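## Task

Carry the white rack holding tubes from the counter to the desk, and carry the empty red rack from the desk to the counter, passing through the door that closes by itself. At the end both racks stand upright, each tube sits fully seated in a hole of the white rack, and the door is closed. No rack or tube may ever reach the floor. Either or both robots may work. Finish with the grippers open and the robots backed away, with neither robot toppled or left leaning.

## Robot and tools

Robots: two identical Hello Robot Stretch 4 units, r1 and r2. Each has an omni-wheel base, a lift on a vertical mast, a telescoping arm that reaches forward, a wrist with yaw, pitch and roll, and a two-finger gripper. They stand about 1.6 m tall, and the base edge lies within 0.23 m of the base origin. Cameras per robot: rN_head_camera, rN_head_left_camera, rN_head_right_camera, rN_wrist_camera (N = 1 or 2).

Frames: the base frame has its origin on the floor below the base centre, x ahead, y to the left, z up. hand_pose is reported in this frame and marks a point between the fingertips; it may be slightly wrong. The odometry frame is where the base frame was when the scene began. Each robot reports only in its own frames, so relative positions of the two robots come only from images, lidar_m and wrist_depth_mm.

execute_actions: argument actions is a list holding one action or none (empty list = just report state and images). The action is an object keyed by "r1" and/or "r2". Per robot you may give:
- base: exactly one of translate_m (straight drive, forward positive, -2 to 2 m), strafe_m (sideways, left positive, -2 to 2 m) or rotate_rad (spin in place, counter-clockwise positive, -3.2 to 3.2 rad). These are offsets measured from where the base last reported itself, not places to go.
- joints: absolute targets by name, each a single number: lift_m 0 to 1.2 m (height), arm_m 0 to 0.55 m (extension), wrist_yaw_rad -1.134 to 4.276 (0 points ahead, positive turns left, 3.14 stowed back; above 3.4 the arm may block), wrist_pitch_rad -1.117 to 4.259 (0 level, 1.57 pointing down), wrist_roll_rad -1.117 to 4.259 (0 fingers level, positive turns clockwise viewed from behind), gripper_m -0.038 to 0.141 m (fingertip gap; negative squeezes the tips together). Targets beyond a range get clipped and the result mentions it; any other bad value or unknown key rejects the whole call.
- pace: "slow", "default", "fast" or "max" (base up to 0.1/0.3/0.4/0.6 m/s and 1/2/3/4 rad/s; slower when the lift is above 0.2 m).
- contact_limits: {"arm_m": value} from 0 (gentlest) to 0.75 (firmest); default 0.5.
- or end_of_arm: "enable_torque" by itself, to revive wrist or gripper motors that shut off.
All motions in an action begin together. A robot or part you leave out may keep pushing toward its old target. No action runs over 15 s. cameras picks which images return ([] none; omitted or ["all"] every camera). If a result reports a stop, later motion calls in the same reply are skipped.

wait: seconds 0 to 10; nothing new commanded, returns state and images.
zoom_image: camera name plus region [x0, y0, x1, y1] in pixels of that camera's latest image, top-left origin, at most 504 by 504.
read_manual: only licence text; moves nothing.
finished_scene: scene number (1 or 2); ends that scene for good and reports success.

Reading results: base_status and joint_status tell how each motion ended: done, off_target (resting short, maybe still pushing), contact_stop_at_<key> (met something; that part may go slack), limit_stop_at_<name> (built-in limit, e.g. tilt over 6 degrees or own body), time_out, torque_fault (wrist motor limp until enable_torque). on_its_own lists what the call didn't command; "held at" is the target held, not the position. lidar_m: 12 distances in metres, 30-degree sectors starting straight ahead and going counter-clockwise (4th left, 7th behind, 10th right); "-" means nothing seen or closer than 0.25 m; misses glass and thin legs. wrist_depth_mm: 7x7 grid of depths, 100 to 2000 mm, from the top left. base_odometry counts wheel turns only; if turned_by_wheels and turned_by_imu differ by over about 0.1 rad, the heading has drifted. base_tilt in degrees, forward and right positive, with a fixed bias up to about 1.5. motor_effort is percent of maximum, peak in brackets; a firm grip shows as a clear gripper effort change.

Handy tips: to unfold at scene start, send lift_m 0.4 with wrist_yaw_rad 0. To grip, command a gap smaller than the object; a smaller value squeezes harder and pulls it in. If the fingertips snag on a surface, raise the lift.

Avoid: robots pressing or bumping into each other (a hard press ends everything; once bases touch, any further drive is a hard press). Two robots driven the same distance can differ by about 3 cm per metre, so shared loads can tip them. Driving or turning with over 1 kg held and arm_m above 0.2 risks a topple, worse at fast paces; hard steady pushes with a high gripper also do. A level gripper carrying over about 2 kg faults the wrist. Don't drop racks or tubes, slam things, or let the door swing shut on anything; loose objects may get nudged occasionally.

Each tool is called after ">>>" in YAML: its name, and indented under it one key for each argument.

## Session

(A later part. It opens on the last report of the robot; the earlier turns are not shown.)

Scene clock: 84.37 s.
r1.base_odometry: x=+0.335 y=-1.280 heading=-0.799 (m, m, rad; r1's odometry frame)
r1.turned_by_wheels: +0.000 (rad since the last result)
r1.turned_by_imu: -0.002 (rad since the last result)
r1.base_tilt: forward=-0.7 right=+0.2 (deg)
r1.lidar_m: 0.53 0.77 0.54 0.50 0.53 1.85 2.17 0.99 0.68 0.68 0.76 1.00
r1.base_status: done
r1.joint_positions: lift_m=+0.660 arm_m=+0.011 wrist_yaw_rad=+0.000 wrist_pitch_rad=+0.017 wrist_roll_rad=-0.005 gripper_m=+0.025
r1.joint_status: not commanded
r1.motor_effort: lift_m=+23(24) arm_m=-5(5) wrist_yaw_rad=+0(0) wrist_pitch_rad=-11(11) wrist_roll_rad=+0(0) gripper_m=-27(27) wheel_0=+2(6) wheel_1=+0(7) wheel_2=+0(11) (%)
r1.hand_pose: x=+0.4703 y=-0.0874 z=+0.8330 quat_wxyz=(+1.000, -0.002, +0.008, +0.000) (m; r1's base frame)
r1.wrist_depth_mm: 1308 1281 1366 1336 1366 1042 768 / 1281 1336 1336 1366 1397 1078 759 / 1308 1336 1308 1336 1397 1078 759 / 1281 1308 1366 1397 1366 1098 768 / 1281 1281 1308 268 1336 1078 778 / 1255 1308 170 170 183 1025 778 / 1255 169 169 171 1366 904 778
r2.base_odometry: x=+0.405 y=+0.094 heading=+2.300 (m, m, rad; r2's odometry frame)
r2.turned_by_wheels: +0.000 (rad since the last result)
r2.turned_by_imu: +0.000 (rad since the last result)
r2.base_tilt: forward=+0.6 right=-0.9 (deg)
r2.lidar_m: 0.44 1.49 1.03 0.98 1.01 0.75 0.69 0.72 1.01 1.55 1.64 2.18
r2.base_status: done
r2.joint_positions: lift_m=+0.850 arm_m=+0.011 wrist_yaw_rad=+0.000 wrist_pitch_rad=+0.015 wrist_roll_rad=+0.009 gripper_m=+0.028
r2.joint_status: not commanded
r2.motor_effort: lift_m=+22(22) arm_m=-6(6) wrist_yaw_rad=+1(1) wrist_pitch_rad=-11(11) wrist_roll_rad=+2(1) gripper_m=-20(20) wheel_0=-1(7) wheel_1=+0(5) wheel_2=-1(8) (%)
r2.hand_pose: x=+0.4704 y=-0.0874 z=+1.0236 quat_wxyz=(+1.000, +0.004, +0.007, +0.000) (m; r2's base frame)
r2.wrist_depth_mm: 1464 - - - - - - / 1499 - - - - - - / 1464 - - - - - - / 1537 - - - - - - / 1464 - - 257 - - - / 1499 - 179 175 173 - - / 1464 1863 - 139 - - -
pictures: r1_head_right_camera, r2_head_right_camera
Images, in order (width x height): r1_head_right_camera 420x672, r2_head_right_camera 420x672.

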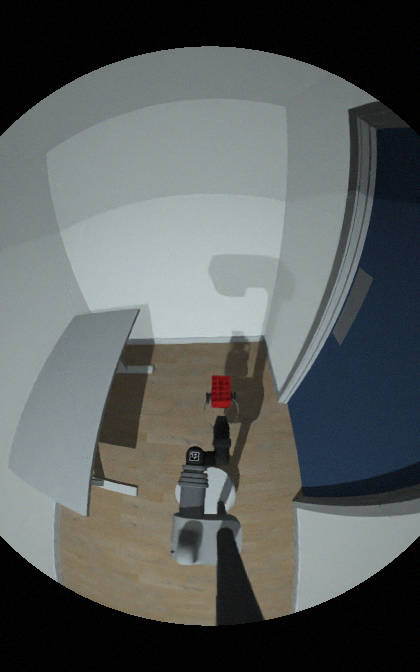

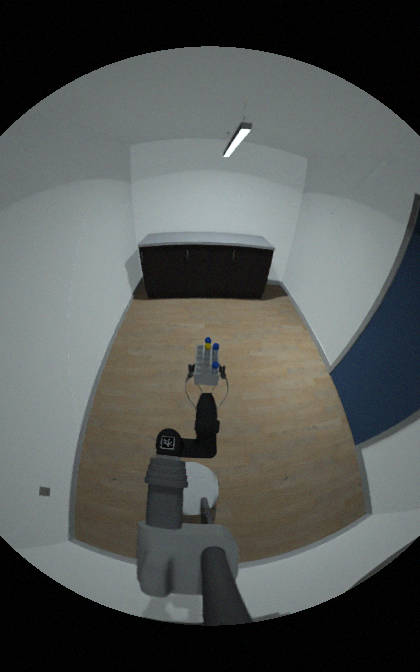

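>>> execute_actions:
  actions:
    - {"r1":{"base":{"translate_m":0.45}},"r2":{"base":{"rotate_rad":-1.57},"pace":"slow"}}
  cameras: []

>>> execute_actions:
  actions:
    - {"r1":{"base":{"rotate_rad":1.58},"pace":"slow"}}
  cameras: []

>>> execute_actions:
  actions:
    - {"r1":{"base":{"translate_m":-0.4}}}
  cameras: []

>>> execute_actions:
  actions:
    - {"r1":{"base":{"translate_m":-0.45},"pace":"slow"}}
  cameras: ["r1_head_left_camera","r2_head_left_camera"]

Scene clock: 92.63 s.
r1.base_odometry: x=+0.649 y=-1.602 heading=-0.799 (m, m, rad; r1's odometry frame)
r1.turned_by_wheels: +0.000 (rad since the last result)
r1.turned_by_imu: -0.002 (rad since the last result)
r1.base_tilt: forward=-0.7 right=+0.2 (deg)
r1.lidar_m: 0.53 0.85 0.57 0.53 0.55 0.73 2.62 0.95 0.76 0.70 0.70 0.88
r1.base_status: done
r1.joint_positions: lift_m=+0.660 arm_m=+0.011 wrist_yaw_rad=+0.000 wrist_pitch_rad=+0.017 wrist_roll_rad=-0.005 gripper_m=+0.025
r1.joint_status: not commanded
r1.motor_effort: lift_m=+23(23) arm_m=-5(5) wrist_yaw_rad=+0(0) wrist_pitch_rad=-10(10) wrist_roll_rad=+0(0) gripper_m=-26(26) wheel_0=+2(5) wheel_1=+1(5) wheel_2=+2(10) (%)
r1.hand_pose: x=+0.4703 y=-0.0874 z=+0.8330 quat_wxyz=(+1.000, -0.002, +0.008, +0.000) (m; r1's base frame)
r1.wrist_depth_mm: 866 878 891 904 917 917 723 / 854 878 891 917 917 931 732 / 866 866 878 891 917 917 741 / 866 866 866 891 904 917 741 / 854 854 866 268 917 917 732 / 842 866 169 171 182 904 741 / 831 170 169 171 878 878 759
r2.base_odometry: x=+0.405 y=+0.094 heading=+0.730 (m, m, rad; r2's odometry frame)
r2.turned_by_wheels: -1.570 (rad since the last result)
r2.turned_by_imu: -1.553 (rad since the last result)
r2.base_tilt: forward=+0.6 right=-0.9 (deg)
r2.lidar_m: 0.43 1.64 2.20 2.34 1.47 1.04 0.94 1.01 0.73 0.69 0.72 1.02
r2.base_status: done
r2.joint_positions: lift_m=+0.850 arm_m=+0.011 wrist_yaw_rad=+0.000 wrist_pitch_rad=+0.015 wrist_roll_rad=+0.009 gripper_m=+0.028
r2.joint_status: not commanded
r2.motor_effort: lift_m=+22(22) arm_m=-6(6) wrist_yaw_rad=-1(0) wrist_pitch_rad=-12(11) wrist_roll_rad=+1(1) gripper_m=-21(19) wheel_0=+1(4) wheel_1=+2(4) wheel_2=+1(10) (%)
r2.hand_pose: x=+0.4704 y=-0.0874 z=+1.0236 quat_wxyz=(+1.000, +0.004, +0.007, +0.000) (m; r2's base frame)
r2.wrist_depth_mm: 1464 1430 1430 1397 1430 1397 991 / 1430 1430 1430 1464 1397 1397 931 / 1430 1430 1430 1430 1430 1366 946 / 1430 1430 1430 1397 1397 1397 946 / 1430 1430 1397 256 1366 1397 931 / 1430 1430 179 175 173 1182 946 / 1430 1430 1397 139 1397 1182 976
pictures: none
No camera images: the call's "cameras" was empty. Leave "cameras" out to get every camera's image.

Scene clock: 95.50 s.
r1.base_odometry: x=+0.649 y=-1.602 heading=+0.781 (m, m, rad; r1's odometry frame)
r1.turned_by_wheels: +1.580 (rad since the last result)
r1.turned_by_imu: +1.602 (rad since the last result)
r1.base_tilt: forward=-0.8 right=+0.2 (deg)
r1.lidar_m: 0.52 0.55 0.74 2.62 0.94 0.76 0.71 0.69 0.89 1.11 0.83 0.58
r1.base_status: done
r1.joint_positions: lift_m=+0.660 arm_m=+0.011 wrist_yaw_rad=+0.000 wrist_pitch_rad=+0.017 wrist_roll_rad=-0.005 gripper_m=+0.025
r1.joint_status: not commanded
r1.motor_effort: lift_m=+23(23) arm_m=-5(5) wrist_yaw_rad=+0(0) wrist_pitch_rad=-11(10) wrist_roll_rad=+0(0) gripper_m=-26(28) wheel_0=-2(5) wheel_1=-1(2) wheel_2=-1(7) (%)
r1.hand_pose: x=+0.4703 y=-0.0874 z=+0.8330 quat_wxyz=(+1.000, -0.002, +0.008, +0.000) (m; r1's base frame)
r1.wrist_depth_mm: 1138 1138 1118 1160 1182 1160 1160 / 1098 1098 1118 1160 1160 1205 1205 / 1098 1098 1138 1160 1138 1182 1205 / 1098 1138 1098 1160 1160 1160 1160 / 1118 1098 1118 268 1138 1160 1160 / 654 661 169 170 182 591 569 / 424 169 170 171 370 362 399
r2.base_odometry: x=+0.405 y=+0.094 heading=+0.730 (m, m, rad; r2's odometry frame)
r2.turned_by_wheels: +0.000 (rad since the last result)
r2.turned_by_imu: -0.001 (rad since the last result)
r2.base_tilt: forward=+0.5 right=-0.9 (deg)
r2.lidar_m: 0.44 1.65 2.21 2.33 1.47 1.03 0.98 1.01 0.75 0.69 0.72 1.03
r2.base_status: not commanded
r2.joint_positions: lift_m=+0.850 arm_m=+0.011 wrist_yaw_rad=+0.000 wrist_pitch_rad=+0.015 wrist_roll_rad=+0.009 gripper_m=+0.028
r2.joint_status: not commanded
r2.motor_effort: lift_m=+23(22) arm_m=-6(6) wrist_yaw_rad=+0(1) wrist_pitch_rad=-11(10) wrist_roll_rad=+1(1) gripper_m=-19(20) wheel_0=+1(1) wheel_1=+3(3) wheel_2=+1(1) (%)
r2.hand_pose: x=+0.4704 y=-0.0874 z=+1.0236 quat_wxyz=(+1.000, +0.004, +0.007, +0.000) (m; r2's base frame)
r2.wrist_depth_mm: 1464 1464 1430 1397 1397 1397 976 / 1430 1430 1464 1397 1430 1397 931 / 1464 1430 1397 1397 1397 1366 946 / 1464 1430 1430 1397 1397 1397 946 / 1464 1430 1430 258 1397 1366 946 / 1430 1430 179 175 173 1182 931 / 1397 1430 1397 139 1430 1182 960
pictures: none
No camera images: the call's "cameras" was empty. Leave "cameras" out to get every camera's image.

Scene clock: 98.30 s.
r1.base_odometry: x=+0.365 y=-1.884 heading=+0.781 (m, m, rad; r1's odometry frame)
r1.turned_by_wheels: +0.000 (rad since the last result)
r1.turned_by_imu: +0.000 (rad since the last result)
r1.base_tilt: forward=-0.7 right=+0.1 (deg)
r1.lidar_m: 0.55 0.97 2.43 1.09 0.47 0.33 0.31 0.32 0.39 0.88 1.15 0.99
r1.base_status: done
r1.joint_positions: lift_m=+0.660 arm_m=+0.011 wrist_yaw_rad=+0.000 wrist_pitch_rad=+0.017 wrist_roll_rad=-0.005 gripper_m=+0.025
r1.joint_status: not commanded
r1.motor_effort: lift_m=+23(23) arm_m=-5(5) wrist_yaw_rad=+0(0) wrist_pitch_rad=-11(11) wrist_roll_rad=+0(0) gripper_m=-28(26) wheel_0=-2(7) wheel_1=-2(4) wheel_2=+0(13) (%)
r1.hand_pose: x=+0.4703 y=-0.0874 z=+0.8330 quat_wxyz=(+1.000, -0.002, +0.008, +0.000) (m; r1's base frame)
r1.wrist_depth_mm: 1464 1537 1499 1537 1576 1576 1397 / 1499 1537 1499 1576 1537 1576 1430 / 1464 1499 1537 1537 1618 1576 1430 / 1464 1499 1499 1576 1576 1618 1397 / 1499 1464 1430 268 1336 1281 1281 / 866 732 169 170 183 778 1336 / 1430 170 170 170 1537 1098 1430
r2.base_odometry: x=+0.405 y=+0.094 heading=+0.730 (m, m, rad; r2's odometry frame)
r2.turned_by_wheels: +0.000 (rad since the last result)
r2.turned_by_imu: -0.001 (rad since the last result)
r2.base_tilt: forward=+0.6 right=-0.9 (deg)
r2.lidar_m: 0.43 1.65 2.21 2.34 1.48 1.02 0.97 1.02 0.72 0.69 0.72 1.03
r2.base_status: not commanded
r2.joint_positions: lift_m=+0.850 arm_m=+0.011 wrist_yaw_rad=+0.000 wrist_pitch_rad=+0.015 wrist_roll_rad=+0.009 gripper_m=+0.028
r2.joint_status: not commanded
r2.motor_effort: lift_m=+22(22) arm_m=-6(6) wrist_yaw_rad=-1(0) wrist_pitch_rad=-11(11) wrist_roll_rad=+1(2) gripper_m=-20(21) wheel_0=+1(1) wheel_1=+3(3) wheel_2=+1(1) (%)
r2.hand_pose: x=+0.4704 y=-0.0874 z=+1.0236 quat_wxyz=(+1.000, +0.004, +0.007, +0.000) (m; r2's base frame)
r2.wrist_depth_mm: 1464 1464 1430 1464 1397 1430 960 / 1430 1464 1464 1430 1397 1430 946 / 1464 1430 1464 1430 1366 1397 946 / 1430 1430 1397 1430 1397 1430 946 / 1430 1430 1430 257 1397 1397 946 / 1464 1464 179 176 173 1229 931 / 1397 1430 1397 139 1397 1205 976
pictures: none
No camera images: the call's "cameras" was empty. Leave "cameras" out to get every camera's image.

Scene clock: 104.07 s.
r1.base_odometry: x=+0.046 y=-2.200 heading=+0.780 (m, m, rad; r1's odometry frame)
r1.turned_by_wheels: +0.000 (rad since the last result)
r1.turned_by_imu: -0.002 (rad since the last result)
r1.base_tilt: forward=-0.6 right=+0.1 (deg)
r1.lidar_m: 0.52 1.45 0.60 0.28 0.25 - 0.25 0.28 1.21 0.32 0.31 1.48
r1.base_status: done
r1.joint_positions: lift_m=+0.660 arm_m=+0.011 wrist_yaw_rad=+0.000 wrist_pitch_rad=+0.017 wrist_roll_rad=-0.005 gripper_m=+0.025
r1.joint_status: not commanded
r1.motor_effort: lift_m=+22(23) arm_m=-5(5) wrist_yaw_rad=+0(2) wrist_pitch_rad=-10(11) wrist_roll_rad=+0(0) gripper_m=-27(27) wheel_0=-6(7) wheel_1=-2(8) wheel_2=+4(12) (%)
r1.hand_pose: x=+0.4703 y=-0.0874 z=+0.8331 quat_wxyz=(+1.000, -0.002, +0.008, +0.000) (m; r1's base frame)
r1.wrist_depth_mm: 1921 1983 1983 - - 1921 1397 / 1863 1983 1983 1983 - 1921 1397 / 1983 1921 - 1983 - - 1430 / 1921 1863 1983 1983 - - 1430 / 1921 1537 1464 268 1756 1756 1464 / 1983 1921 169 171 182 1863 1430 / 1921 170 170 171 1863 1537 1430
r2.base_odometry: x=+0.405 y=+0.094 heading=+0.730 (m, m, rad; r2's odometry frame)
r2.turned_by_wheels: +0.000 (rad since the last result)
r2.turned_by_imu: -0.001 (rad since the last result)
r2.base_tilt: forward=+0.5 right=-0.8 (deg)
r2.lidar_m: 0.45 1.14 2.20 2.33 1.45 1.04 0.97 1.02 0.71 0.69 0.71 1.03
r2.base_status: not commanded
r2.joint_positions: lift_m=+0.850 arm_m=+0.011 wrist_yaw_rad=+0.000 wrist_pitch_rad=+0.015 wrist_roll_rad=+0.009 gripper_m=+0.028
r2.joint_status: not commanded
r2.motor_effort: lift_m=+22(22) arm_m=-6(6) wrist_yaw_rad=+1(1) wrist_pitch_rad=-11(12) wrist_roll_rad=+1(1) gripper_m=-20(19) wheel_0=+1(1) wheel_1=+3(3) wheel_2=+1(1) (%)
r2.hand_pose: x=+0.4704 y=-0.0874 z=+1.0236 quat_wxyz=(+1.000, +0.004, +0.007, +0.000) (m; r2's base frame)
r2.wrist_depth_mm: 1430 1098 - 1430 1397 1397 976 / 1464 1078 1336 1397 1397 1397 931 / 1430 1078 - 1397 1430 1430 946 / 1397 1098 - 1366 1430 1397 960 / 1430 1060 1499 258 1366 1430 931 / 1430 1078 180 175 173 1205 931 / 1430 1025 946 139 1397 1205 960
pictures: r1_head_left_camera, r2_head_left_camera
Images, in order (width x height): r1_head_left_camera 420x672, r2_head_left_camera 420x672.

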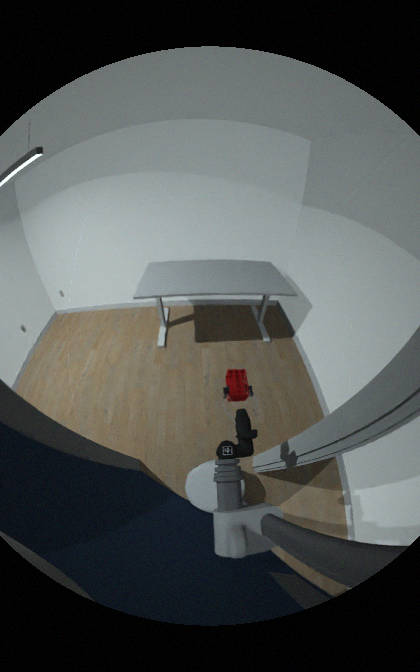

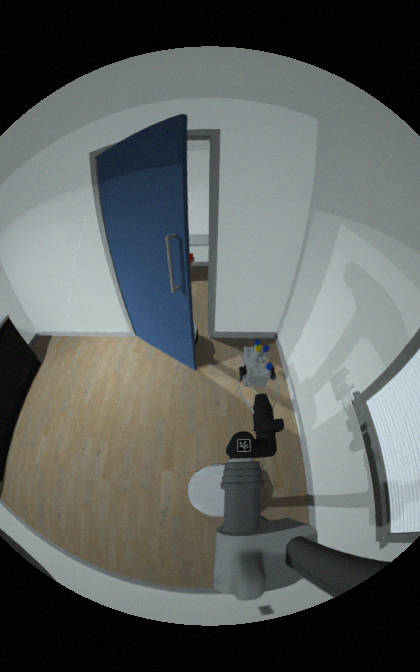

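>>> execute_actions:
  actions:
    - {"r1":{"base":{"strafe_m":0.25},"pace":"slow"}}
  cameras: []

>>> execute_actions:
  actions:
    - {"r1":{"base":{"translate_m":-0.55},"pace":"slow"}}
  cameras: ["r1_head_left_camera","r2_head_left_camera"]

Scene clock: 111.33 s.
r1.base_odometry: x=-0.130 y=-2.023 heading=+0.781 (m, m, rad; r1's odometry frame)
r1.turned_by_wheels: +0.000 (rad since the last result)
r1.turned_by_imu: -0.001 (rad since the last result)
r1.base_tilt: forward=-0.7 right=+0.2 (deg)
r1.lidar_m: 0.53 1.42 0.34 0.25 - 0.25 0.29 0.69 1.46 0.57 0.58 1.46
r1.base_status: done
r1.joint_positions: lift_m=+0.660 arm_m=+0.011 wrist_yaw_rad=+0.000 wrist_pitch_rad=+0.017 wrist_roll_rad=-0.005 gripper_m=+0.025
r1.joint_status: not commanded
r1.motor_effort: lift_m=+22(22) arm_m=-5(5) wrist_yaw_rad=+0(0) wrist_pitch_rad=-11(10) wrist_roll_rad=+0(0) gripper_m=-26(27) wheel_0=-6(10) wheel_1=+6(9) wheel_2=+3(3) (%)
r1.hand_pose: x=+0.4703 y=-0.0874 z=+0.8331 quat_wxyz=(+1.000, -0.002, +0.008, +0.000) (m; r1's base frame)
r1.wrist_depth_mm: 1863 1921 1921 1983 - - 1756 / 1863 1983 1921 1983 - - 1708 / 1983 1921 1983 1921 - - 1756 / 1863 1921 1983 1983 1983 - 1808 / 1983 1921 1464 268 1618 1576 1661 / 1921 1921 170 170 178 1921 1756 / 1921 170 169 171 1921 1576 1756
r2.base_odometry: x=+0.405 y=+0.094 heading=+0.730 (m, m, rad; r2's odometry frame)
r2.turned_by_wheels: +0.000 (rad since the last result)
r2.turned_by_imu: -0.001 (rad since the last result)
r2.base_tilt: forward=+0.6 right=-0.8 (deg)
r2.lidar_m: 0.41 0.95 2.22 2.33 1.47 1.05 0.97 1.02 0.73 0.69 0.73 1.02
r2.base_status: not commanded
r2.joint_positions: lift_m=+0.850 arm_m=+0.011 wrist_yaw_rad=+0.000 wrist_pitch_rad=+0.015 wrist_roll_rad=+0.009 gripper_m=+0.028
r2.joint_status: not commanded
r2.motor_effort: lift_m=+22(22) arm_m=-6(6) wrist_yaw_rad=-1(2) wrist_pitch_rad=-11(10) wrist_roll_rad=+0(1) gripper_m=-20(20) wheel_0=+1(1) wheel_1=+2(3) wheel_2=+1(1) (%)
r2.hand_pose: x=+0.4704 y=-0.0874 z=+1.0236 quat_wxyz=(+1.000, +0.004, +0.007, +0.000) (m; r2's base frame)
r2.wrist_depth_mm: 1098 - - 1430 1430 1366 976 / 1138 1366 - 1397 1397 1397 931 / 1205 - - 1397 1397 1366 931 / 1255 - - 1397 1397 1397 946 / 1182 1537 - 257 1430 1397 946 / 1229 - 179 175 173 1205 946 / 1205 - - 139 1366 1205 960
pictures: none
No camera images: the call's "cameras" was empty. Leave "cameras" out to get every camera's image.

Scene clock: 118.10 s.
r1.base_odometry: x=-0.521 y=-2.410 heading=+0.780 (m, m, rad; r1's odometry frame)
r1.turned_by_wheels: +0.000 (rad since the last result)
r1.turned_by_imu: -0.001 (rad since the last result)
r1.base_tilt: forward=-0.7 right=+0.2 (deg)
r1.lidar_m: 0.51 0.36 0.25 - 0.25 0.25 1.97 0.99 0.85 1.38 0.87 0.83
r1.base_status: done
r1.joint_positions: lift_m=+0.660 arm_m=+0.011 wrist_yaw_rad=+0.000 wrist_pitch_rad=+0.017 wrist_roll_rad=-0.005 gripper_m=+0.025
r1.joint_status: not commanded
r1.motor_effort: lift_m=+22(22) arm_m=-5(5) wrist_yaw_rad=+0(0) wrist_pitch_rad=-10(10) wrist_roll_rad=+0(0) gripper_m=-24(26) wheel_0=-5(11) wheel_1=+0(3) wheel_2=+2(11) (%)
r1.hand_pose: x=+0.4703 y=-0.0874 z=+0.8331 quat_wxyz=(+1.000, -0.002, +0.008, +0.000) (m; r1's base frame)
r1.wrist_depth_mm: - - - - - - 1708 / - - - - - - 1756 / - - - - - - 1808 / - - - - - - 1808 / - - 1983 268 - - 1756 / - - 170 171 183 - 1863 / - 169 170 170 1983 1921 1756
r2.base_odometry: x=+0.405 y=+0.094 heading=+0.730 (m, m, rad; r2's odometry frame)
r2.turned_by_wheels: +0.000 (rad since the last result)
r2.turned_by_imu: -0.001 (rad since the last result)
r2.base_tilt: forward=+0.6 right=-0.9 (deg)
r2.lidar_m: 0.42 0.97 1.09 2.32 1.48 1.05 0.97 1.01 0.74 0.69 0.72 0.99
r2.base_status: not commanded
r2.joint_positions: lift_m=+0.850 arm_m=+0.011 wrist_yaw_rad=+0.000 wrist_pitch_rad=+0.015 wrist_roll_rad=+0.009 gripper_m=+0.028
r2.joint_status: not commanded
r2.motor_effort: lift_m=+22(22) arm_m=-6(6) wrist_yaw_rad=+0(0) wrist_pitch_rad=-11(10) wrist_roll_rad=+1(1) gripper_m=-19(20) wheel_0=+1(1) wheel_1=+3(3) wheel_2=+1(1) (%)
r2.hand_pose: x=+0.4704 y=-0.0874 z=+1.0236 quat_wxyz=(+1.000, +0.004, +0.007, +0.000) (m; r2's base frame)
r2.wrist_depth_mm: 1366 - - 1430 1397 1430 976 / 1430 - - 1397 1397 1397 931 / 1366 - - 1430 1430 1397 946 / 1397 - - 1430 1397 1397 960 / 1182 - - 257 1397 1397 960 / 1308 - 179 175 173 1229 931 / 1397 - - 139 1366 1182 976
pictures: r1_head_left_camera, r2_head_left_camera
Images, in order (width x height): r1_head_left_camera 420x672, r2_head_left_camera 420x672.

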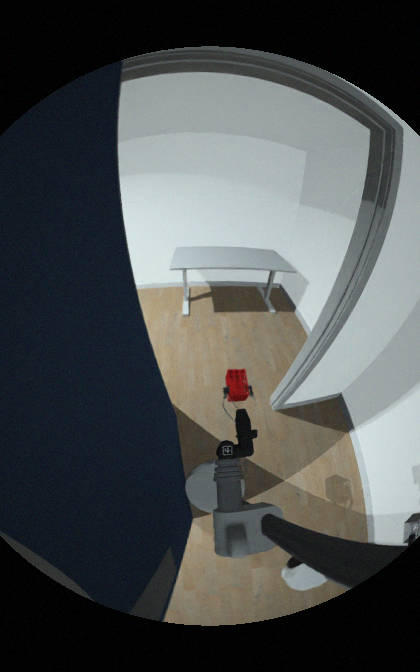

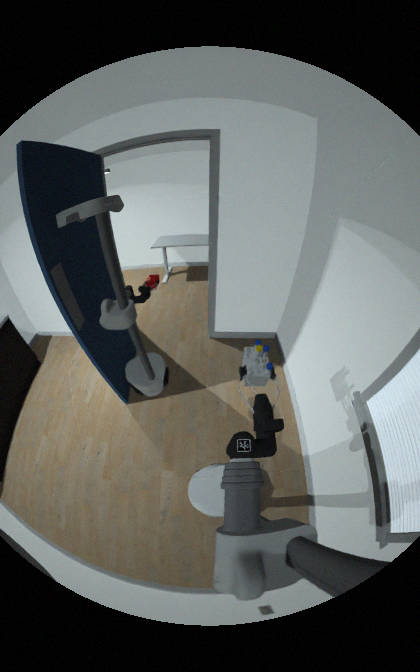

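>>> execute_actions:
  actions:
    - {"r1":{"base":{"rotate_rad":-3.05},"pace":"slow"}}
  cameras: []

>>> execute_actions:
  actions:
    - {"r1":{"base":{"strafe_m":-0.28},"pace":"slow"}}
  cameras: ["r1_head_left_camera","r2_head_left_camera"]

Scene clock: 128.77 s.
r1.base_odometry: x=-0.520 y=-2.410 heading=-2.269 (m, m, rad; r1's odometry frame)
r1.turned_by_wheels: -3.049 (rad since the last result)
r1.turned_by_imu: -3.094 (rad since the last result)
r1.base_tilt: forward=-0.7 right=+0.2 (deg)
r1.lidar_m: 0.51 0.92 0.85 1.40 0.85 0.87 1.96 0.31 0.25 - 0.25 0.26
r1.base_status: done
r1.joint_positions: lift_m=+0.660 arm_m=+0.011 wrist_yaw_rad=+0.000 wrist_pitch_rad=+0.017 wrist_roll_rad=-0.005 gripper_m=+0.025
r1.joint_status: not commanded
r1.motor_effort: lift_m=+22(22) arm_m=-4(5) wrist_yaw_rad=+1(1) wrist_pitch_rad=-10(11) wrist_roll_rad=+0(0) gripper_m=-27(27) wheel_0=+4(6) wheel_1=-1(6) wheel_2=+5(9) (%)
r1.hand_pose: x=+0.4701 y=-0.0874 z=+0.8331 quat_wxyz=(+1.000, -0.002, +0.008, +0.000) (m; r1's base frame)
r1.wrist_depth_mm: 1863 1808 1808 1808 1756 1756 1756 / 1808 1808 1808 1808 1808 1756 1756 / 1808 1756 1808 1808 1756 1756 1756 / 1863 1808 1756 1808 1756 1708 1708 / 1756 1808 1756 270 1708 1708 1756 / 1756 1808 169 170 183 1708 1756 / 1808 170 170 170 1756 1708 1708
r2.base_odometry: x=+0.405 y=+0.094 heading=+0.730 (m, m, rad; r2's odometry frame)
r2.turned_by_wheels: +0.000 (rad since the last result)
r2.turned_by_imu: -0.001 (rad since the last result)
r2.base_tilt: forward=+0.6 right=-0.9 (deg)
r2.lidar_m: 0.44 0.96 0.79 2.33 1.45 1.04 0.96 1.01 0.75 0.67 0.72 1.02
r2.base_status: not commanded
r2.joint_positions: lift_m=+0.850 arm_m=+0.011 wrist_yaw_rad=+0.000 wrist_pitch_rad=+0.015 wrist_roll_rad=+0.009 gripper_m=+0.028
r2.joint_status: not commanded
r2.motor_effort: lift_m=+22(22) arm_m=-6(6) wrist_yaw_rad=+0(1) wrist_pitch_rad=-11(11) wrist_roll_rad=+1(1) gripper_m=-20(19) wheel_0=+1(1) wheel_1=+3(2) wheel_2=+1(1) (%)
r2.hand_pose: x=+0.4704 y=-0.0874 z=+1.0236 quat_wxyz=(+1.000, +0.004, +0.007, +0.000) (m; r2's base frame)
r2.wrist_depth_mm: 976 - - 1430 1397 1430 991 / 1366 - - 1430 1366 1397 946 / 1397 - - 1397 1430 1397 946 / 1397 - - 1397 1397 1366 960 / 1281 - - 257 1397 1430 960 / 1397 - 179 175 173 1205 931 / 1366 - - 139 1397 1182 976
pictures: none
No camera images: the call's "cameras" was empty. Leave "cameras" out to get every camera's image.

Scene clock: 132.70 s.
r1.base_odometry: x=-0.734 y=-2.230 heading=-2.269 (m, m, rad; r1's odometry frame)
r1.turned_by_wheels: +0.000 (rad since the last result)
r1.turned_by_imu: -0.074 (rad since the last result)
r1.base_tilt: forward=-0.7 right=+0.1 (deg)
r1.lidar_m: 0.55 1.02 0.92 1.48 0.92 0.96 2.01 0.29 0.25 - 0.25 0.28
r1.base_status: done
r1.joint_positions: lift_m=+0.660 arm_m=+0.011 wrist_yaw_rad=+0.000 wrist_pitch_rad=+0.017 wrist_roll_rad=-0.005 gripper_m=+0.025
r1.joint_status: not commanded
r1.motor_effort: lift_m=+21(22) arm_m=-4(4) wrist_yaw_rad=+0(9) wrist_pitch_rad=-11(13) wrist_roll_rad=+0(0) gripper_m=-27(27) wheel_0=+27(29) wheel_1=-26(31) wheel_2=+1(2) (%)
r1.hand_pose: x=+0.4702 y=-0.0874 z=+0.8332 quat_wxyz=(+1.000, -0.002, +0.008, +0.000) (m; r1's base frame)
r1.wrist_depth_mm: 1756 1708 1756 1808 1863 1808 1808 / 1708 1756 1756 1708 1808 1808 1863 / 1708 1708 1708 1756 1863 1756 1808 / 1661 1708 1708 1756 1756 1756 1756 / 1708 1661 1808 267 1708 1756 1808 / 1756 1756 170 170 183 1808 1808 / 1661 170 169 171 1756 1708 1756
r2.base_odometry: x=+0.405 y=+0.094 heading=+0.730 (m, m, rad; r2's odometry frame)
r2.turned_by_wheels: +0.000 (rad since the last result)
r2.turned_by_imu: -0.001 (rad since the last result)
r2.base_tilt: forward=+0.4 right=-0.9 (deg)
r2.lidar_m: 0.44 1.01 0.89 2.32 1.46 1.05 0.98 1.01 0.74 0.69 0.72 1.02
r2.base_status: not commanded
r2.joint_positions: lift_m=+0.850 arm_m=+0.011 wrist_yaw_rad=+0.000 wrist_pitch_rad=+0.015 wrist_roll_rad=+0.009 gripper_m=+0.028
r2.joint_status: not commanded
r2.motor_effort: lift_m=+22(22) arm_m=-6(6) wrist_yaw_rad=+0(2) wrist_pitch_rad=-10(11) wrist_roll_rad=+1(1) gripper_m=-19(20) wheel_0=+1(1) wheel_1=+3(3) wheel_2=+2(1) (%)
r2.hand_pose: x=+0.4704 y=-0.0874 z=+1.0236 quat_wxyz=(+1.000, +0.004, +0.007, +0.000) (m; r2's base frame)
r2.wrist_depth_mm: 1336 - - 1397 1430 1397 976 / 1397 - - 1430 1397 1397 946 / 1366 - - 1464 1430 1397 960 / 1397 - - 1397 1397 1430 946 / 1430 - - 257 1430 1397 946 / 1430 - 179 175 174 1205 931 / 1366 - - 139 1397 1182 960
pictures: r1_head_left_camera, r2_head_left_camera
Images, in order (width x height): r1_head_left_camera 420x672, r2_head_left_camera 420x672.

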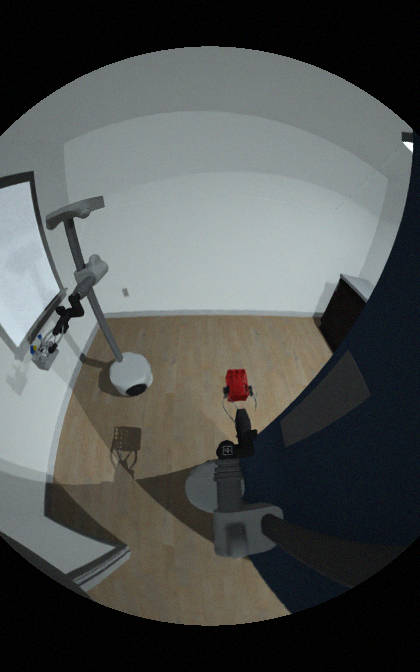

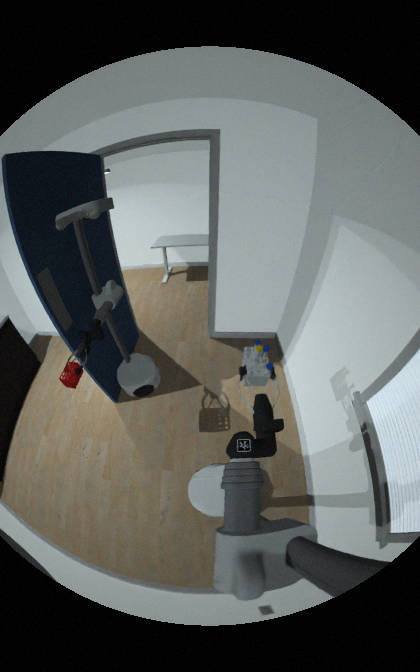

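>>> execute_actions:
  actions:
    - {"r1":{"base":{"translate_m":0.15},"pace":"slow"},"r2":{"base":{"translate_m":0.8}}}
  cameras: []

>>> execute_actions:
  actions:
    - {"r2":{"base":{"rotate_rad":0.6},"pace":"slow"}}
  cameras: ["r1_head_left_camera","r2_head_left_camera"]

Scene clock: 139.97 s.
r1.base_odometry: x=-0.830 y=-2.345 heading=-2.269 (m, m, rad; r1's odometry frame)
r1.turned_by_wheels: +0.000 (rad since the last result)
r1.turned_by_imu: -0.002 (rad since the last result)
r1.base_tilt: forward=-0.7 right=+0.2 (deg)
r1.lidar_m: 0.53 1.88 0.67 0.56 0.85 1.03 0.78 0.28 0.25 - 1.71 1.91
r1.base_status: done
r1.joint_positions: lift_m=+0.660 arm_m=+0.011 wrist_yaw_rad=+0.000 wrist_pitch_rad=+0.017 wrist_roll_rad=-0.005 gripper_m=+0.025
r1.joint_status: not commanded
r1.motor_effort: lift_m=+21(21) arm_m=-4(4) wrist_yaw_rad=+0(0) wrist_pitch_rad=-10(11) wrist_roll_rad=+0(0) gripper_m=-27(25) wheel_0=+5(25) wheel_1=+0(22) wheel_2=-4(10) (%)
r1.hand_pose: x=+0.4702 y=-0.0874 z=+0.8332 quat_wxyz=(+1.000, -0.002, +0.008, +0.000) (m; r1's base frame)
r1.wrist_depth_mm: 1576 1576 1618 1576 1618 1661 1708 / 1618 1576 1618 1618 1661 1618 1661 / 1576 1576 1576 1576 1576 1618 1661 / 1576 1576 1576 1618 1618 1661 1661 / 1576 1537 1576 267 1576 1661 1576 / 1537 1576 170 171 183 1576 1618 / 1576 170 170 171 1537 1576 1661
r2.base_odometry: x=+1.001 y=+0.628 heading=+0.731 (m, m, rad; r2's odometry frame)
r2.turned_by_wheels: +0.000 (rad since the last result)
r2.turned_by_imu: -0.002 (rad since the last result)
r2.base_tilt: forward=+0.7 right=-1.0 (deg)
r2.lidar_m: 0.43 2.21 0.69 0.56 0.84 1.88 1.77 1.04 0.75 0.70 0.70 0.84
r2.base_status: done
r2.joint_positions: lift_m=+0.850 arm_m=+0.011 wrist_yaw_rad=+0.000 wrist_pitch_rad=+0.015 wrist_roll_rad=+0.009 gripper_m=+0.028
r2.joint_status: not commanded
r2.motor_effort: lift_m=+22(22) arm_m=-6(6) wrist_yaw_rad=+1(1) wrist_pitch_rad=-11(11) wrist_roll_rad=+1(1) gripper_m=-20(20) wheel_0=+1(7) wheel_1=+1(6) wheel_2=+1(13) (%)
r2.hand_pose: x=+0.4704 y=-0.0874 z=+1.0236 quat_wxyz=(+1.000, +0.004, +0.007, +0.000) (m; r2's base frame)
r2.wrist_depth_mm: - - 597 597 597 580 585 / - - 591 591 591 580 580 / - - 597 591 603 580 591 / - - 591 597 585 574 574 / - - 580 257 585 580 574 / - - 179 175 173 580 574 / - - 580 139 585 580 574
pictures: none
No camera images: the call's "cameras" was empty. Leave "cameras" out to get every camera's image.

Scene clock: 141.80 s.
r1.base_odometry: x=-0.830 y=-2.345 heading=-2.269 (m, m, rad; r1's odometry frame)
r1.turned_by_wheels: +0.000 (rad since the last result)
r1.turned_by_imu: +0.000 (rad since the last result)
r1.base_tilt: forward=-0.8 right=+0.1 (deg)
r1.lidar_m: 0.53 1.88 0.64 0.56 0.63 1.03 0.77 0.27 0.25 - 1.71 1.90
r1.base_status: not commanded
r1.joint_positions: lift_m=+0.660 arm_m=+0.011 wrist_yaw_rad=+0.000 wrist_pitch_rad=+0.017 wrist_roll_rad=-0.005 gripper_m=+0.025
r1.joint_status: not commanded
r1.motor_effort: lift_m=+21(21) arm_m=-4(4) wrist_yaw_rad=+0(0) wrist_pitch_rad=-11(10) wrist_roll_rad=+0(1) gripper_m=-27(26) wheel_0=+5(4) wheel_1=+0(0) wheel_2=-4(4) (%)
r1.hand_pose: x=+0.4702 y=-0.0874 z=+0.8332 quat_wxyz=(+1.000, -0.002, +0.008, +0.000) (m; r1's base frame)
r1.wrist_depth_mm: 1618 1576 1618 1661 1618 1708 1756 / 1618 1576 1576 1661 1618 1618 1618 / 1576 1618 1576 1618 1708 1661 1661 / 1537 1576 1661 1618 1618 1661 1618 / 1576 1576 1576 267 1618 1576 1661 / 1537 1537 169 171 183 1661 1618 / 1576 170 170 171 1576 1708 1576
r2.base_odometry: x=+1.001 y=+0.628 heading=+1.330 (m, m, rad; r2's odometry frame)
r2.turned_by_wheels: +0.600 (rad since the last result)
r2.turned_by_imu: +0.593 (rad since the last result)
r2.base_tilt: forward=+0.6 right=-0.8 (deg)
r2.lidar_m: 0.43 0.62 0.56 0.84 1.84 1.76 0.94 0.73 0.70 0.74 0.82 0.79
r2.base_status: done
r2.joint_positions: lift_m=+0.850 arm_m=+0.011 wrist_yaw_rad=+0.000 wrist_pitch_rad=+0.015 wrist_roll_rad=+0.009 gripper_m=+0.028
r2.joint_status: not commanded
r2.motor_effort: lift_m=+22(22) arm_m=-6(6) wrist_yaw_rad=-2(0) wrist_pitch_rad=-11(11) wrist_roll_rad=+1(1) gripper_m=-19(19) wheel_0=-3(5) wheel_1=-2(5) wheel_2=-1(7) (%)
r2.hand_pose: x=+0.4704 y=-0.0874 z=+1.0236 quat_wxyz=(+1.000, +0.004, +0.007, +0.000) (m; r2's base frame)
r2.wrist_depth_mm: 788 931 - - - - 462 / 788 946 - - - - 462 / 788 946 - - - - 462 / 798 960 - - - - 462 / 788 946 - 258 1921 - 455 / 798 931 179 176 173 - 452 / 788 891 - 139 - - 455
pictures: r1_head_left_camera, r2_head_left_camera
Images, in order (width x height): r1_head_left_camera 420x672, r2_head_left_camera 420x672.

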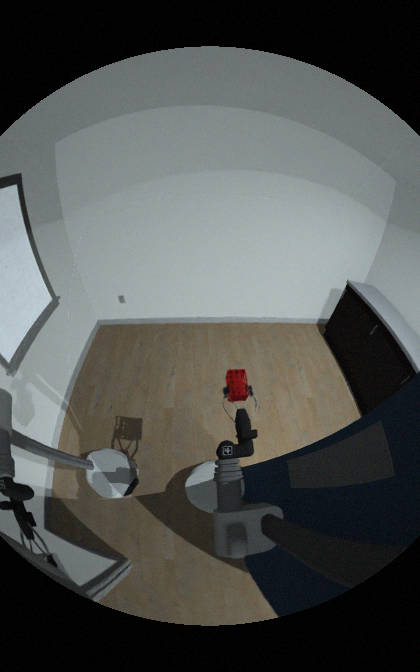

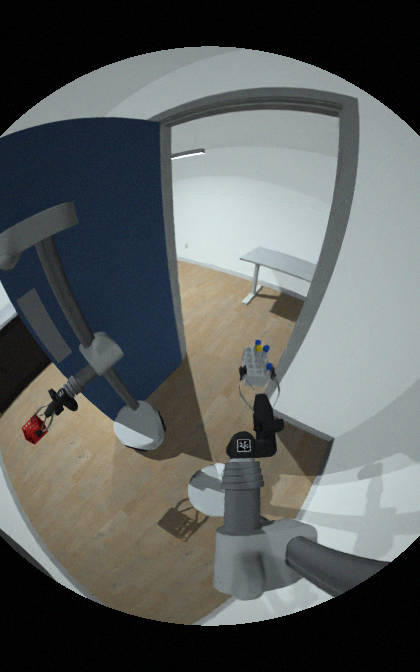

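>>> execute_actions:
  actions:
    - {"r2":{"base":{"translate_m":0.7},"pace":"slow"}}
  cameras: []

>>> execute_actions:
  actions:
    - {"r2":{"base":{"rotate_rad":-0.55},"pace":"slow"}}
  cameras: ["r2_head_left_camera"]

Scene clock: 153.10 s.
r1.base_odometry: x=-0.830 y=-2.345 heading=-2.269 (m, m, rad; r1's odometry frame)
r1.turned_by_wheels: +0.000 (rad since the last result)
r1.turned_by_imu: -0.003 (rad since the last result)
r1.base_tilt: forward=-0.7 right=+0.2 (deg)
r1.lidar_m: 0.52 1.88 1.51 1.49 0.51 0.48 0.76 0.25 0.25 - 1.69 1.90
r1.base_status: not commanded
r1.joint_positions: lift_m=+0.660 arm_m=+0.011 wrist_yaw_rad=+0.000 wrist_pitch_rad=+0.017 wrist_roll_rad=-0.005 gripper_m=+0.025
r1.joint_status: not commanded
r1.motor_effort: lift_m=+21(21) arm_m=-4(5) wrist_yaw_rad=+0(0) wrist_pitch_rad=-11(11) wrist_roll_rad=+0(0) gripper_m=-26(26) wheel_0=+5(5) wheel_1=+0(0) wheel_2=-4(4) (%)
r1.hand_pose: x=+0.4702 y=-0.0874 z=+0.8332 quat_wxyz=(+1.000, -0.002, +0.008, +0.000) (m; r1's base frame)
r1.wrist_depth_mm: 1618 1537 1618 1661 1661 1708 1661 / 1618 1576 1618 1618 1661 1618 1618 / 1618 1618 1576 1576 1661 1661 1661 / 1576 1576 1618 1576 1661 1618 1661 / 1537 1618 1618 267 1576 1618 1661 / 1576 1618 169 171 183 1618 1618 / 1576 170 170 171 1576 1618 1661
r2.base_odometry: x=+1.168 y=+1.308 heading=+1.330 (m, m, rad; r2's odometry frame)
r2.turned_by_wheels: +0.000 (rad since the last result)
r2.turned_by_imu: -0.003 (rad since the last result)
r2.base_tilt: forward=+0.6 right=-0.9 (deg)
r2.lidar_m: 0.42 0.61 0.59 0.49 0.45 2.37 1.46 1.10 0.79 0.33 0.35 1.53
r2.base_status: done
r2.joint_positions: lift_m=+0.850 arm_m=+0.011 wrist_yaw_rad=+0.000 wrist_pitch_rad=+0.015 wrist_roll_rad=+0.009 gripper_m=+0.028
r2.joint_status: not commanded
r2.motor_effort: lift_m=+22(22) arm_m=-6(6) wrist_yaw_rad=-1(1) wrist_pitch_rad=-10(10) wrist_roll_rad=+2(2) gripper_m=-19(18) wheel_0=+3(5) wheel_1=+1(5) wheel_2=-2(7) (%)
r2.hand_pose: x=+0.4704 y=-0.0874 z=+1.0236 quat_wxyz=(+1.000, +0.004, +0.007, +0.000) (m; r2's base frame)
r2.wrist_depth_mm: - - - - - 1983 1808 / - - - - - 1921 1756 / - - - - - - 1808 / - - - - - 1983 1756 / - - - 257 1756 1921 1808 / - - 179 175 174 1205 1336 / - - - 139 1618 1921 1756
pictures: none
No camera images: the call's "cameras" was empty. Leave "cameras" out to get every camera's image.

Scene clock: 154.87 s.
r1.base_odometry: x=-0.830 y=-2.345 heading=-2.269 (m, m, rad; r1's odometry frame)
r1.turned_by_wheels: +0.000 (rad since the last result)
r1.turned_by_imu: +0.000 (rad since the last result)
r1.base_tilt: forward=-0.7 right=+0.2 (deg)
r1.lidar_m: 0.53 1.89 1.52 1.49 0.51 0.49 0.76 0.27 0.25 - 1.70 1.91
r1.base_status: not commanded
r1.joint_positions: lift_m=+0.660 arm_m=+0.011 wrist_yaw_rad=+0.000 wrist_pitch_rad=+0.017 wrist_roll_rad=-0.005 gripper_m=+0.025
r1.joint_status: not commanded
r1.motor_effort: lift_m=+21(21) arm_m=-4(4) wrist_yaw_rad=+0(0) wrist_pitch_rad=-10(11) wrist_roll_rad=+0(0) gripper_m=-26(27) wheel_0=+5(5) wheel_1=+0(0) wheel_2=-4(4) (%)
r1.hand_pose: x=+0.4702 y=-0.0874 z=+0.8332 quat_wxyz=(+1.000, -0.002, +0.008, +0.000) (m; r1's base frame)
r1.wrist_depth_mm: 1537 1618 1618 1618 1618 1618 1576 / 1576 1618 1537 1661 1576 1661 1661 / 1576 1576 1576 1576 1618 1661 1661 / 1537 1576 1576 1661 1661 1618 1618 / 1537 1576 1618 267 1618 1661 1708 / 1537 1576 169 170 183 1661 1618 / 1618 170 169 171 1537 1576 1576
r2.base_odometry: x=+1.168 y=+1.308 heading=+0.781 (m, m, rad; r2's odometry frame)
r2.turned_by_wheels: -0.550 (rad since the last result)
r2.turned_by_imu: -0.544 (rad since the last result)
r2.base_tilt: forward=+0.5 right=-0.8 (deg)
r2.lidar_m: 0.43 1.59 0.62 0.58 0.49 0.48 2.36 1.50 1.11 0.86 0.32 0.35
r2.base_status: done
r2.joint_positions: lift_m=+0.850 arm_m=+0.011 wrist_yaw_rad=+0.000 wrist_pitch_rad=+0.015 wrist_roll_rad=+0.009 gripper_m=+0.028
r2.joint_status: not commanded
r2.motor_effort: lift_m=+22(22) arm_m=-6(6) wrist_yaw_rad=+1(1) wrist_pitch_rad=-11(10) wrist_roll_rad=+1(1) gripper_m=-20(19) wheel_0=+1(5) wheel_1=+3(3) wheel_2=+1(8) (%)
r2.hand_pose: x=+0.4704 y=-0.0874 z=+1.0236 quat_wxyz=(+1.000, +0.004, +0.007, +0.000) (m; r2's base frame)
r2.wrist_depth_mm: - - - - - - 1618 / - - - - - - 1576 / - - - - - - 1576 / - - - - - - 1618 / - - - 257 1808 - 1537 / - - 180 175 173 1537 1576 / - - - 139 - 1708 1576
pictures: r2_head_left_camera
Images, in order (width x height): r2_head_left_camera 420x672.

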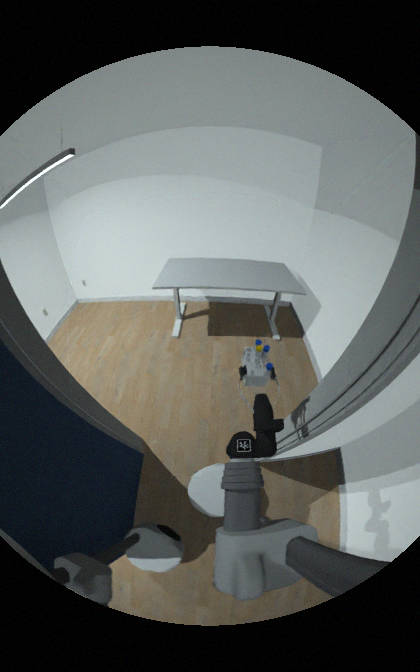

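>>> execute_actions:
  actions:
    - {"r2":{"base":{"rotate_rad":0.4},"pace":"slow"}}
  cameras: []

>>> execute_actions:
  actions:
    - {"r2":{"base":{"translate_m":0.4},"pace":"slow"}}
  cameras: []

>>> execute_actions:
  actions:
    - {"r2":{"base":{"rotate_rad":-0.4},"pace":"slow"}}
  cameras: ["r2_head_left_camera"]

Scene clock: 163.10 s.
r1.base_odometry: x=-0.830 y=-2.345 heading=-2.269 (m, m, rad; r1's odometry frame)
r1.turned_by_wheels: +0.000 (rad since the last result)
r1.turned_by_imu: -0.001 (rad since the last result)
r1.base_tilt: forward=-0.8 right=+0.2 (deg)
r1.lidar_m: 0.53 1.88 1.51 1.48 0.51 0.45 0.77 0.27 0.25 - 1.73 1.89
r1.base_status: not commanded
r1.joint_positions: lift_m=+0.660 arm_m=+0.011 wrist_yaw_rad=+0.000 wrist_pitch_rad=+0.017 wrist_roll_rad=-0.005 gripper_m=+0.025
r1.joint_status: not commanded
r1.motor_effort: lift_m=+21(21) arm_m=-4(4) wrist_yaw_rad=+0(0) wrist_pitch_rad=-11(10) wrist_roll_rad=+1(0) gripper_m=-27(28) wheel_0=+5(5) wheel_1=+0(0) wheel_2=-4(4) (%)
r1.hand_pose: x=+0.4702 y=-0.0874 z=+0.8332 quat_wxyz=(+1.000, -0.002, +0.008, +0.000) (m; r1's base frame)
r1.wrist_depth_mm: 1576 1618 1576 1661 1661 1708 1618 / 1576 1576 1618 1618 1661 1618 1618 / 1618 1576 1618 1576 1618 1576 1576 / 1537 1576 1618 1576 1618 1618 1576 / 1576 1618 1576 267 1618 1576 1576 / 1499 1576 170 170 183 1537 1661 / 1576 170 170 171 1618 1576 1661
r2.base_odometry: x=+1.168 y=+1.308 heading=+1.180 (m, m, rad; r2's odometry frame)
r2.turned_by_wheels: +0.400 (rad since the last result)
r2.turned_by_imu: +0.394 (rad since the last result)
r2.base_tilt: forward=+0.5 right=-0.9 (deg)
r2.lidar_m: 0.44 0.69 0.59 0.55 0.46 0.62 1.75 1.17 1.07 0.34 0.34 1.53
r2.base_status: done
r2.joint_positions: lift_m=+0.850 arm_m=+0.011 wrist_yaw_rad=+0.000 wrist_pitch_rad=+0.015 wrist_roll_rad=+0.009 gripper_m=+0.028
r2.joint_status: not commanded
r2.motor_effort: lift_m=+22(22) arm_m=-6(6) wrist_yaw_rad=+1(1) wrist_pitch_rad=-11(10) wrist_roll_rad=+1(1) gripper_m=-19(20) wheel_0=-1(4) wheel_1=-2(4) wheel_2=-2(7) (%)
r2.hand_pose: x=+0.4704 y=-0.0874 z=+1.0236 quat_wxyz=(+1.000, +0.004, +0.007, +0.000) (m; r2's base frame)
r2.wrist_depth_mm: - - - - - 1921 1756 / - - - - - 1921 1756 / - - - - - 1921 1756 / - - - - - 1983 1756 / - - - 260 1808 1863 1808 / - - 179 175 172 1205 1336 / - - - 139 - 1863 1708
pictures: none
No camera images: the call's "cameras" was empty. Leave "cameras" out to get every camera's image.

Scene clock: 168.37 s.
r1.base_odometry: x=-0.830 y=-2.345 heading=-2.269 (m, m, rad; r1's odometry frame)
r1.turned_by_wheels: +0.000 (rad since the last result)
r1.turned_by_imu: -0.001 (rad since the last result)
r1.base_tilt: forward=-0.7 right=+0.1 (deg)
r1.lidar_m: 0.53 1.89 1.54 1.49 1.13 0.75 0.76 0.28 0.25 - 1.70 1.91
r1.base_status: not commanded
r1.joint_positions: lift_m=+0.660 arm_m=+0.011 wrist_yaw_rad=+0.000 wrist_pitch_rad=+0.017 wrist_roll_rad=-0.005 gripper_m=+0.025
r1.joint_status: not commanded
r1.motor_effort: lift_m=+21(21) arm_m=-4(4) wrist_yaw_rad=+0(0) wrist_pitch_rad=-10(11) wrist_roll_rad=+0(0) gripper_m=-27(27) wheel_0=+5(5) wheel_1=+0(0) wheel_2=-4(4) (%)
r1.hand_pose: x=+0.4702 y=-0.0874 z=+0.8332 quat_wxyz=(+1.000, -0.002, +0.008, +0.000) (m; r1's base frame)
r1.wrist_depth_mm: 1576 1661 1618 1618 1661 1661 1661 / 1576 1618 1576 1618 1708 1618 1661 / 1576 1576 1618 1576 1576 1661 1618 / 1618 1576 1576 1576 1661 1661 1661 / 1576 1537 1576 267 1618 1618 1661 / 1537 1576 169 170 183 1618 1576 / 1576 170 170 170 1576 1576 1618
r2.base_odometry: x=+1.320 y=+1.677 heading=+1.180 (m, m, rad; r2's odometry frame)
r2.turned_by_wheels: +0.000 (rad since the last result)
r2.turned_by_imu: -0.002 (rad since the last result)
r2.base_tilt: forward=+0.6 right=-0.9 (deg)
r2.lidar_m: 0.41 2.58 0.46 0.45 0.57 0.74 2.02 1.36 0.40 1.24 1.27 1.15
r2.base_status: done
r2.joint_positions: lift_m=+0.850 arm_m=+0.011 wrist_yaw_rad=+0.000 wrist_pitch_rad=+0.015 wrist_roll_rad=+0.009 gripper_m=+0.028
r2.joint_status: not commanded
r2.motor_effort: lift_m=+22(22) arm_m=-6(6) wrist_yaw_rad=-1(1) wrist_pitch_rad=-10(11) wrist_roll_rad=+1(1) gripper_m=-19(20) wheel_0=+1(5) wheel_1=+3(6) wheel_2=-3(9) (%)
r2.hand_pose: x=+0.4704 y=-0.0874 z=+1.0236 quat_wxyz=(+1.000, +0.004, +0.007, +0.000) (m; r2's base frame)
r2.wrist_depth_mm: - - - - 1808 1618 1499 / - - - - 1808 1576 1499 / - - - - 1863 1661 1464 / - - - - 1708 1618 1464 / - - - 257 1708 1618 1464 / - - 179 175 174 1182 1205 / - - - 139 891 854 820
pictures: none
No camera images: the call's "cameras" was empty. Leave "cameras" out to get every camera's image.

Scene clock: 169.90 s.
r1.base_odometry: x=-0.830 y=-2.345 heading=-2.269 (m, m, rad; r1's odometry frame)
r1.turned_by_wheels: +0.000 (rad since the last result)
r1.turned_by_imu: +0.000 (rad since the last result)
r1.base_tilt: forward=-0.8 right=+0.1 (deg)
r1.lidar_m: 0.53 1.89 1.53 1.49 1.12 0.73 0.74 0.28 0.25 - 1.72 1.90
r1.base_status: not commanded
r1.joint_positions: lift_m=+0.660 arm_m=+0.011 wrist_yaw_rad=+0.000 wrist_pitch_rad=+0.017 wrist_roll_rad=-0.005 gripper_m=+0.025
r1.joint_status: not commanded
r1.motor_effort: lift_m=+21(21) arm_m=-4(4) wrist_yaw_rad=+0(0) wrist_pitch_rad=-11(10) wrist_roll_rad=+0(0) gripper_m=-27(27) wheel_0=+4(5) wheel_1=+0(0) wheel_2=-4(4) (%)
r1.hand_pose: x=+0.4702 y=-0.0874 z=+0.8332 quat_wxyz=(+1.000, -0.002, +0.008, +0.000) (m; r1's base frame)
r1.wrist_depth_mm: 1537 1618 1537 1576 1618 1661 1708 / 1576 1576 1576 1576 1618 1618 1708 / 1537 1576 1576 1618 1537 1618 1618 / 1537 1576 1618 1661 1618 1661 1661 / 1537 1576 1618 267 1576 1618 1618 / 1537 1537 170 171 182 1618 1661 / 1537 170 170 171 1618 1618 1618
r2.base_odometry: x=+1.320 y=+1.677 heading=+0.781 (m, m, rad; r2's odometry frame)
r2.turned_by_wheels: -0.400 (rad since the last result)
r2.turned_by_imu: -0.395 (rad since the last result)
r2.base_tilt: forward=+0.5 right=-1.0 (deg)
r2.lidar_m: 0.43 1.22 2.59 0.46 0.45 0.63 0.77 1.76 0.42 0.38 1.29 1.22
r2.base_status: done
r2.joint_positions: lift_m=+0.850 arm_m=+0.011 wrist_yaw_rad=+0.000 wrist_pitch_rad=+0.015 wrist_roll_rad=+0.009 gripper_m=+0.028
r2.joint_status: not commanded
r2.motor_effort: lift_m=+22(22) arm_m=-6(6) wrist_yaw_rad=+0(1) wrist_pitch_rad=-11(10) wrist_roll_rad=+2(1) gripper_m=-21(19) wheel_0=+1(4) wheel_1=+2(5) wheel_2=+2(5) (%)
r2.hand_pose: x=+0.4704 y=-0.0874 z=+1.0236 quat_wxyz=(+1.000, +0.004, +0.007, +0.000) (m; r2's base frame)
r2.wrist_depth_mm: 1921 1921 1863 1863 1808 1756 1708 / 1921 1863 1863 1808 1756 1808 1756 / 1921 1921 1808 1808 1756 1708 1708 / 1983 1921 1808 1863 1756 1808 1708 / 1921 1863 1808 256 1808 1756 1756 / 1921 1921 180 176 173 1182 1182 / 1921 1863 1366 139 931 1336 1661
pictures: r2_head_left_camera
Images, in order (width x height): r2_head_left_camera 420x672.

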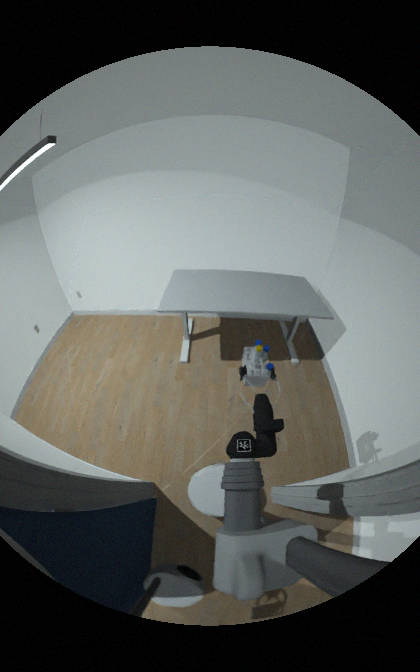

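>>> execute_actions:
  actions:
    - {"r2":{"base":{"translate_m":0.6},"joints":{"arm_m":0.4,"lift_m":0.7}}}
  cameras: []

>>> execute_actions:
  actions:
    - {"r1":{"base":{"strafe_m":0.6},"joints":{"lift_m":0.87},"pace":"slow"},"r2":{"joints":{"lift_m":0.61},"pace":"slow"}}
  cameras: ["r1_head_right_camera","r2_head_camera"]

Scene clock: 176.07 s.
r1.base_odometry: x=-0.830 y=-2.345 heading=-2.269 (m, m, rad; r1's odometry frame)
r1.turned_by_wheels: +0.000 (rad since the last result)
r1.turned_by_imu: -0.001 (rad since the last result)
r1.base_tilt: forward=-0.8 right=+0.2 (deg)
r1.lidar_m: 0.53 1.88 1.49 1.48 1.11 1.02 0.76 0.27 0.25 - 1.70 1.89
r1.base_status: not commanded
r1.joint_positions: lift_m=+0.660 arm_m=+0.011 wrist_yaw_rad=+0.000 wrist_pitch_rad=+0.017 wrist_roll_rad=-0.005 gripper_m=+0.025
r1.joint_status: not commanded
r1.motor_effort: lift_m=+21(21) arm_m=-4(4) wrist_yaw_rad=+0(0) wrist_pitch_rad=-11(11) wrist_roll_rad=+0(0) gripper_m=-26(27) wheel_0=+5(5) wheel_1=+0(0) wheel_2=-4(4) (%)
r1.hand_pose: x=+0.4702 y=-0.0874 z=+0.8332 quat_wxyz=(+1.000, -0.002, +0.008, +0.000) (m; r1's base frame)
r1.wrist_depth_mm: 1537 1618 1618 1576 1618 1661 1708 / 1576 1576 1576 1618 1618 1618 1708 / 1576 1537 1618 1618 1661 1618 1708 / 1576 1537 1576 1576 1661 1618 1618 / 1537 1576 1618 268 1618 1618 1661 / 1576 1576 169 170 182 1618 1618 / 1499 170 170 171 1618 1618 1618
r2.base_odometry: x=+1.746 y=+2.100 heading=+0.781 (m, m, rad; r2's odometry frame)
r2.turned_by_wheels: +0.000 (rad since the last result)
r2.turned_by_imu: -0.002 (rad since the last result)
r2.base_tilt: forward=+0.7 right=-0.9 (deg)
r2.lidar_m: 0.56 0.58 2.00 2.28 0.85 0.75 1.31 0.72 0.86 1.24 0.84 0.59
r2.base_status: done
r2.joint_positions: lift_m=+0.700 arm_m=+0.399 wrist_yaw_rad=+0.000 wrist_pitch_rad=+0.015 wrist_roll_rad=+0.009 gripper_m=+0.028
r2.joint_status: all done
r2.motor_effort: lift_m=+13(20) arm_m=+6(11) wrist_yaw_rad=+0(2) wrist_pitch_rad=-11(11) wrist_roll_rad=+1(1) gripper_m=-19(20) wheel_0=+1(6) wheel_1=+1(7) wheel_2=+0(12) (%)
r2.hand_pose: x=+0.8583 y=-0.0874 z=+0.8742 quat_wxyz=(+1.000, +0.004, +0.008, +0.000) (m; r2's base frame)
r2.wrist_depth_mm: 842 831 809 798 788 750 759 / 842 831 820 798 788 759 759 / 842 820 820 798 788 768 750 / 842 820 809 778 778 759 750 / 831 809 798 257 768 750 759 / 647 668 179 175 173 676 676 / 442 430 442 139 418 415 466
pictures: none
No camera images: the call's "cameras" was empty. Leave "cameras" out to get every camera's image.

Scene clock: 183.23 s.
r1.base_odometry: x=-0.371 y=-2.731 heading=-2.269 (m, m, rad; r1's odometry frame)
r1.turned_by_wheels: +0.000 (rad since the last result)
r1.turned_by_imu: -0.002 (rad since the last result)
r1.base_tilt: forward=-0.7 right=+0.1 (deg)
r1.lidar_m: 0.51 1.24 0.95 0.88 0.91 0.82 0.53 0.67 1.08 2.20 2.26 1.88
r1.base_status: done
r1.joint_positions: lift_m=+0.870 arm_m=+0.011 wrist_yaw_rad=+0.000 wrist_pitch_rad=+0.017 wrist_roll_rad=-0.005 gripper_m=+0.025
r1.joint_status: all done
r1.motor_effort: lift_m=+24(24) arm_m=-4(4) wrist_yaw_rad=+0(0) wrist_pitch_rad=-11(11) wrist_roll_rad=+1(0) gripper_m=-26(29) wheel_0=-2(6) wheel_1=+1(6) wheel_2=-2(5) (%)
r1.hand_pose: x=+0.4702 y=-0.0874 z=+1.0430 quat_wxyz=(+1.000, -0.002, +0.008, +0.000) (m; r1's base frame)
r1.wrist_depth_mm: 1576 1576 1618 1618 1618 1618 1661 / 1537 1618 1618 1618 1537 1618 1618 / 1537 1537 1618 1576 1618 1576 1618 / 1537 1537 1576 1618 1618 1618 1576 / 1499 1576 1576 268 1576 1661 1661 / 1499 1537 169 170 179 1618 1661 / 1430 169 169 171 1576 1537 1576
r2.base_odometry: x=+1.746 y=+2.100 heading=+0.781 (m, m, rad; r2's odometry frame)
r2.turned_by_wheels: +0.000 (rad since the last result)
r2.turned_by_imu: -0.001 (rad since the last result)
r2.base_tilt: forward=+0.4 right=-0.9 (deg)
r2.lidar_m: 0.56 0.61 2.00 2.26 0.84 0.76 0.76 0.74 0.87 1.22 0.85 0.62
r2.base_status: not commanded
r2.joint_positions: lift_m=+0.610 arm_m=+0.399 wrist_yaw_rad=+0.000 wrist_pitch_rad=+0.015 wrist_roll_rad=+0.009 gripper_m=+0.028
r2.joint_status: all done
r2.motor_effort: lift_m=+13(10) arm_m=+6(6) wrist_yaw_rad=+1(1) wrist_pitch_rad=-12(11) wrist_roll_rad=+1(1) gripper_m=-19(20) wheel_0=+1(1) wheel_1=+1(1) wheel_2=+0(0) (%)
r2.hand_pose: x=+0.8583 y=-0.0874 z=+0.7843 quat_wxyz=(+1.000, +0.004, +0.008, +0.000) (m; r2's base frame)
r2.wrist_depth_mm: 842 820 820 809 788 759 750 / 842 820 809 809 788 768 750 / 842 831 820 778 768 768 759 / 831 820 820 798 768 759 750 / 831 820 809 258 580 759 741 / 362 375 179 175 172 387 382 / 253 243 252 139 236 234 257
pictures: r1_head_right_camera, r2_head_camera
Images, in order (width x height): r1_head_right_camera 420x672, r2_head_camera 420x560.

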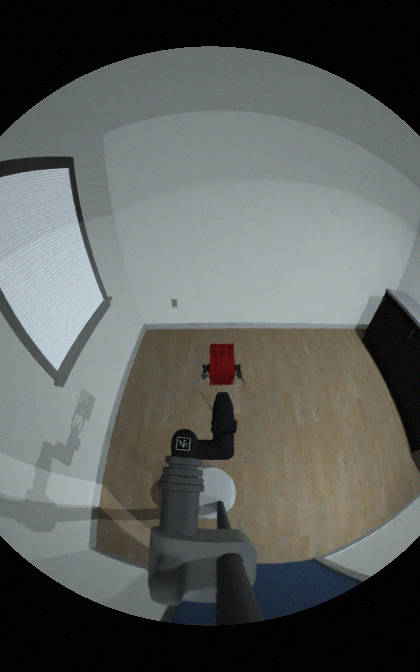

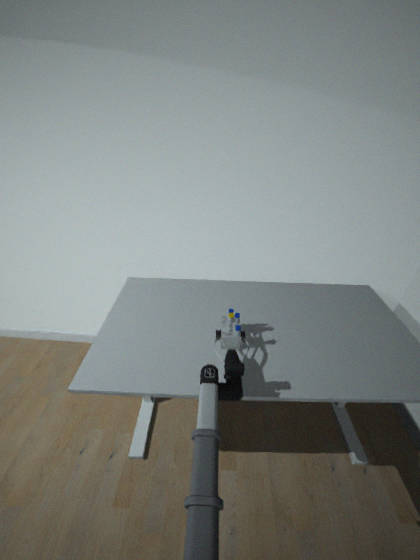

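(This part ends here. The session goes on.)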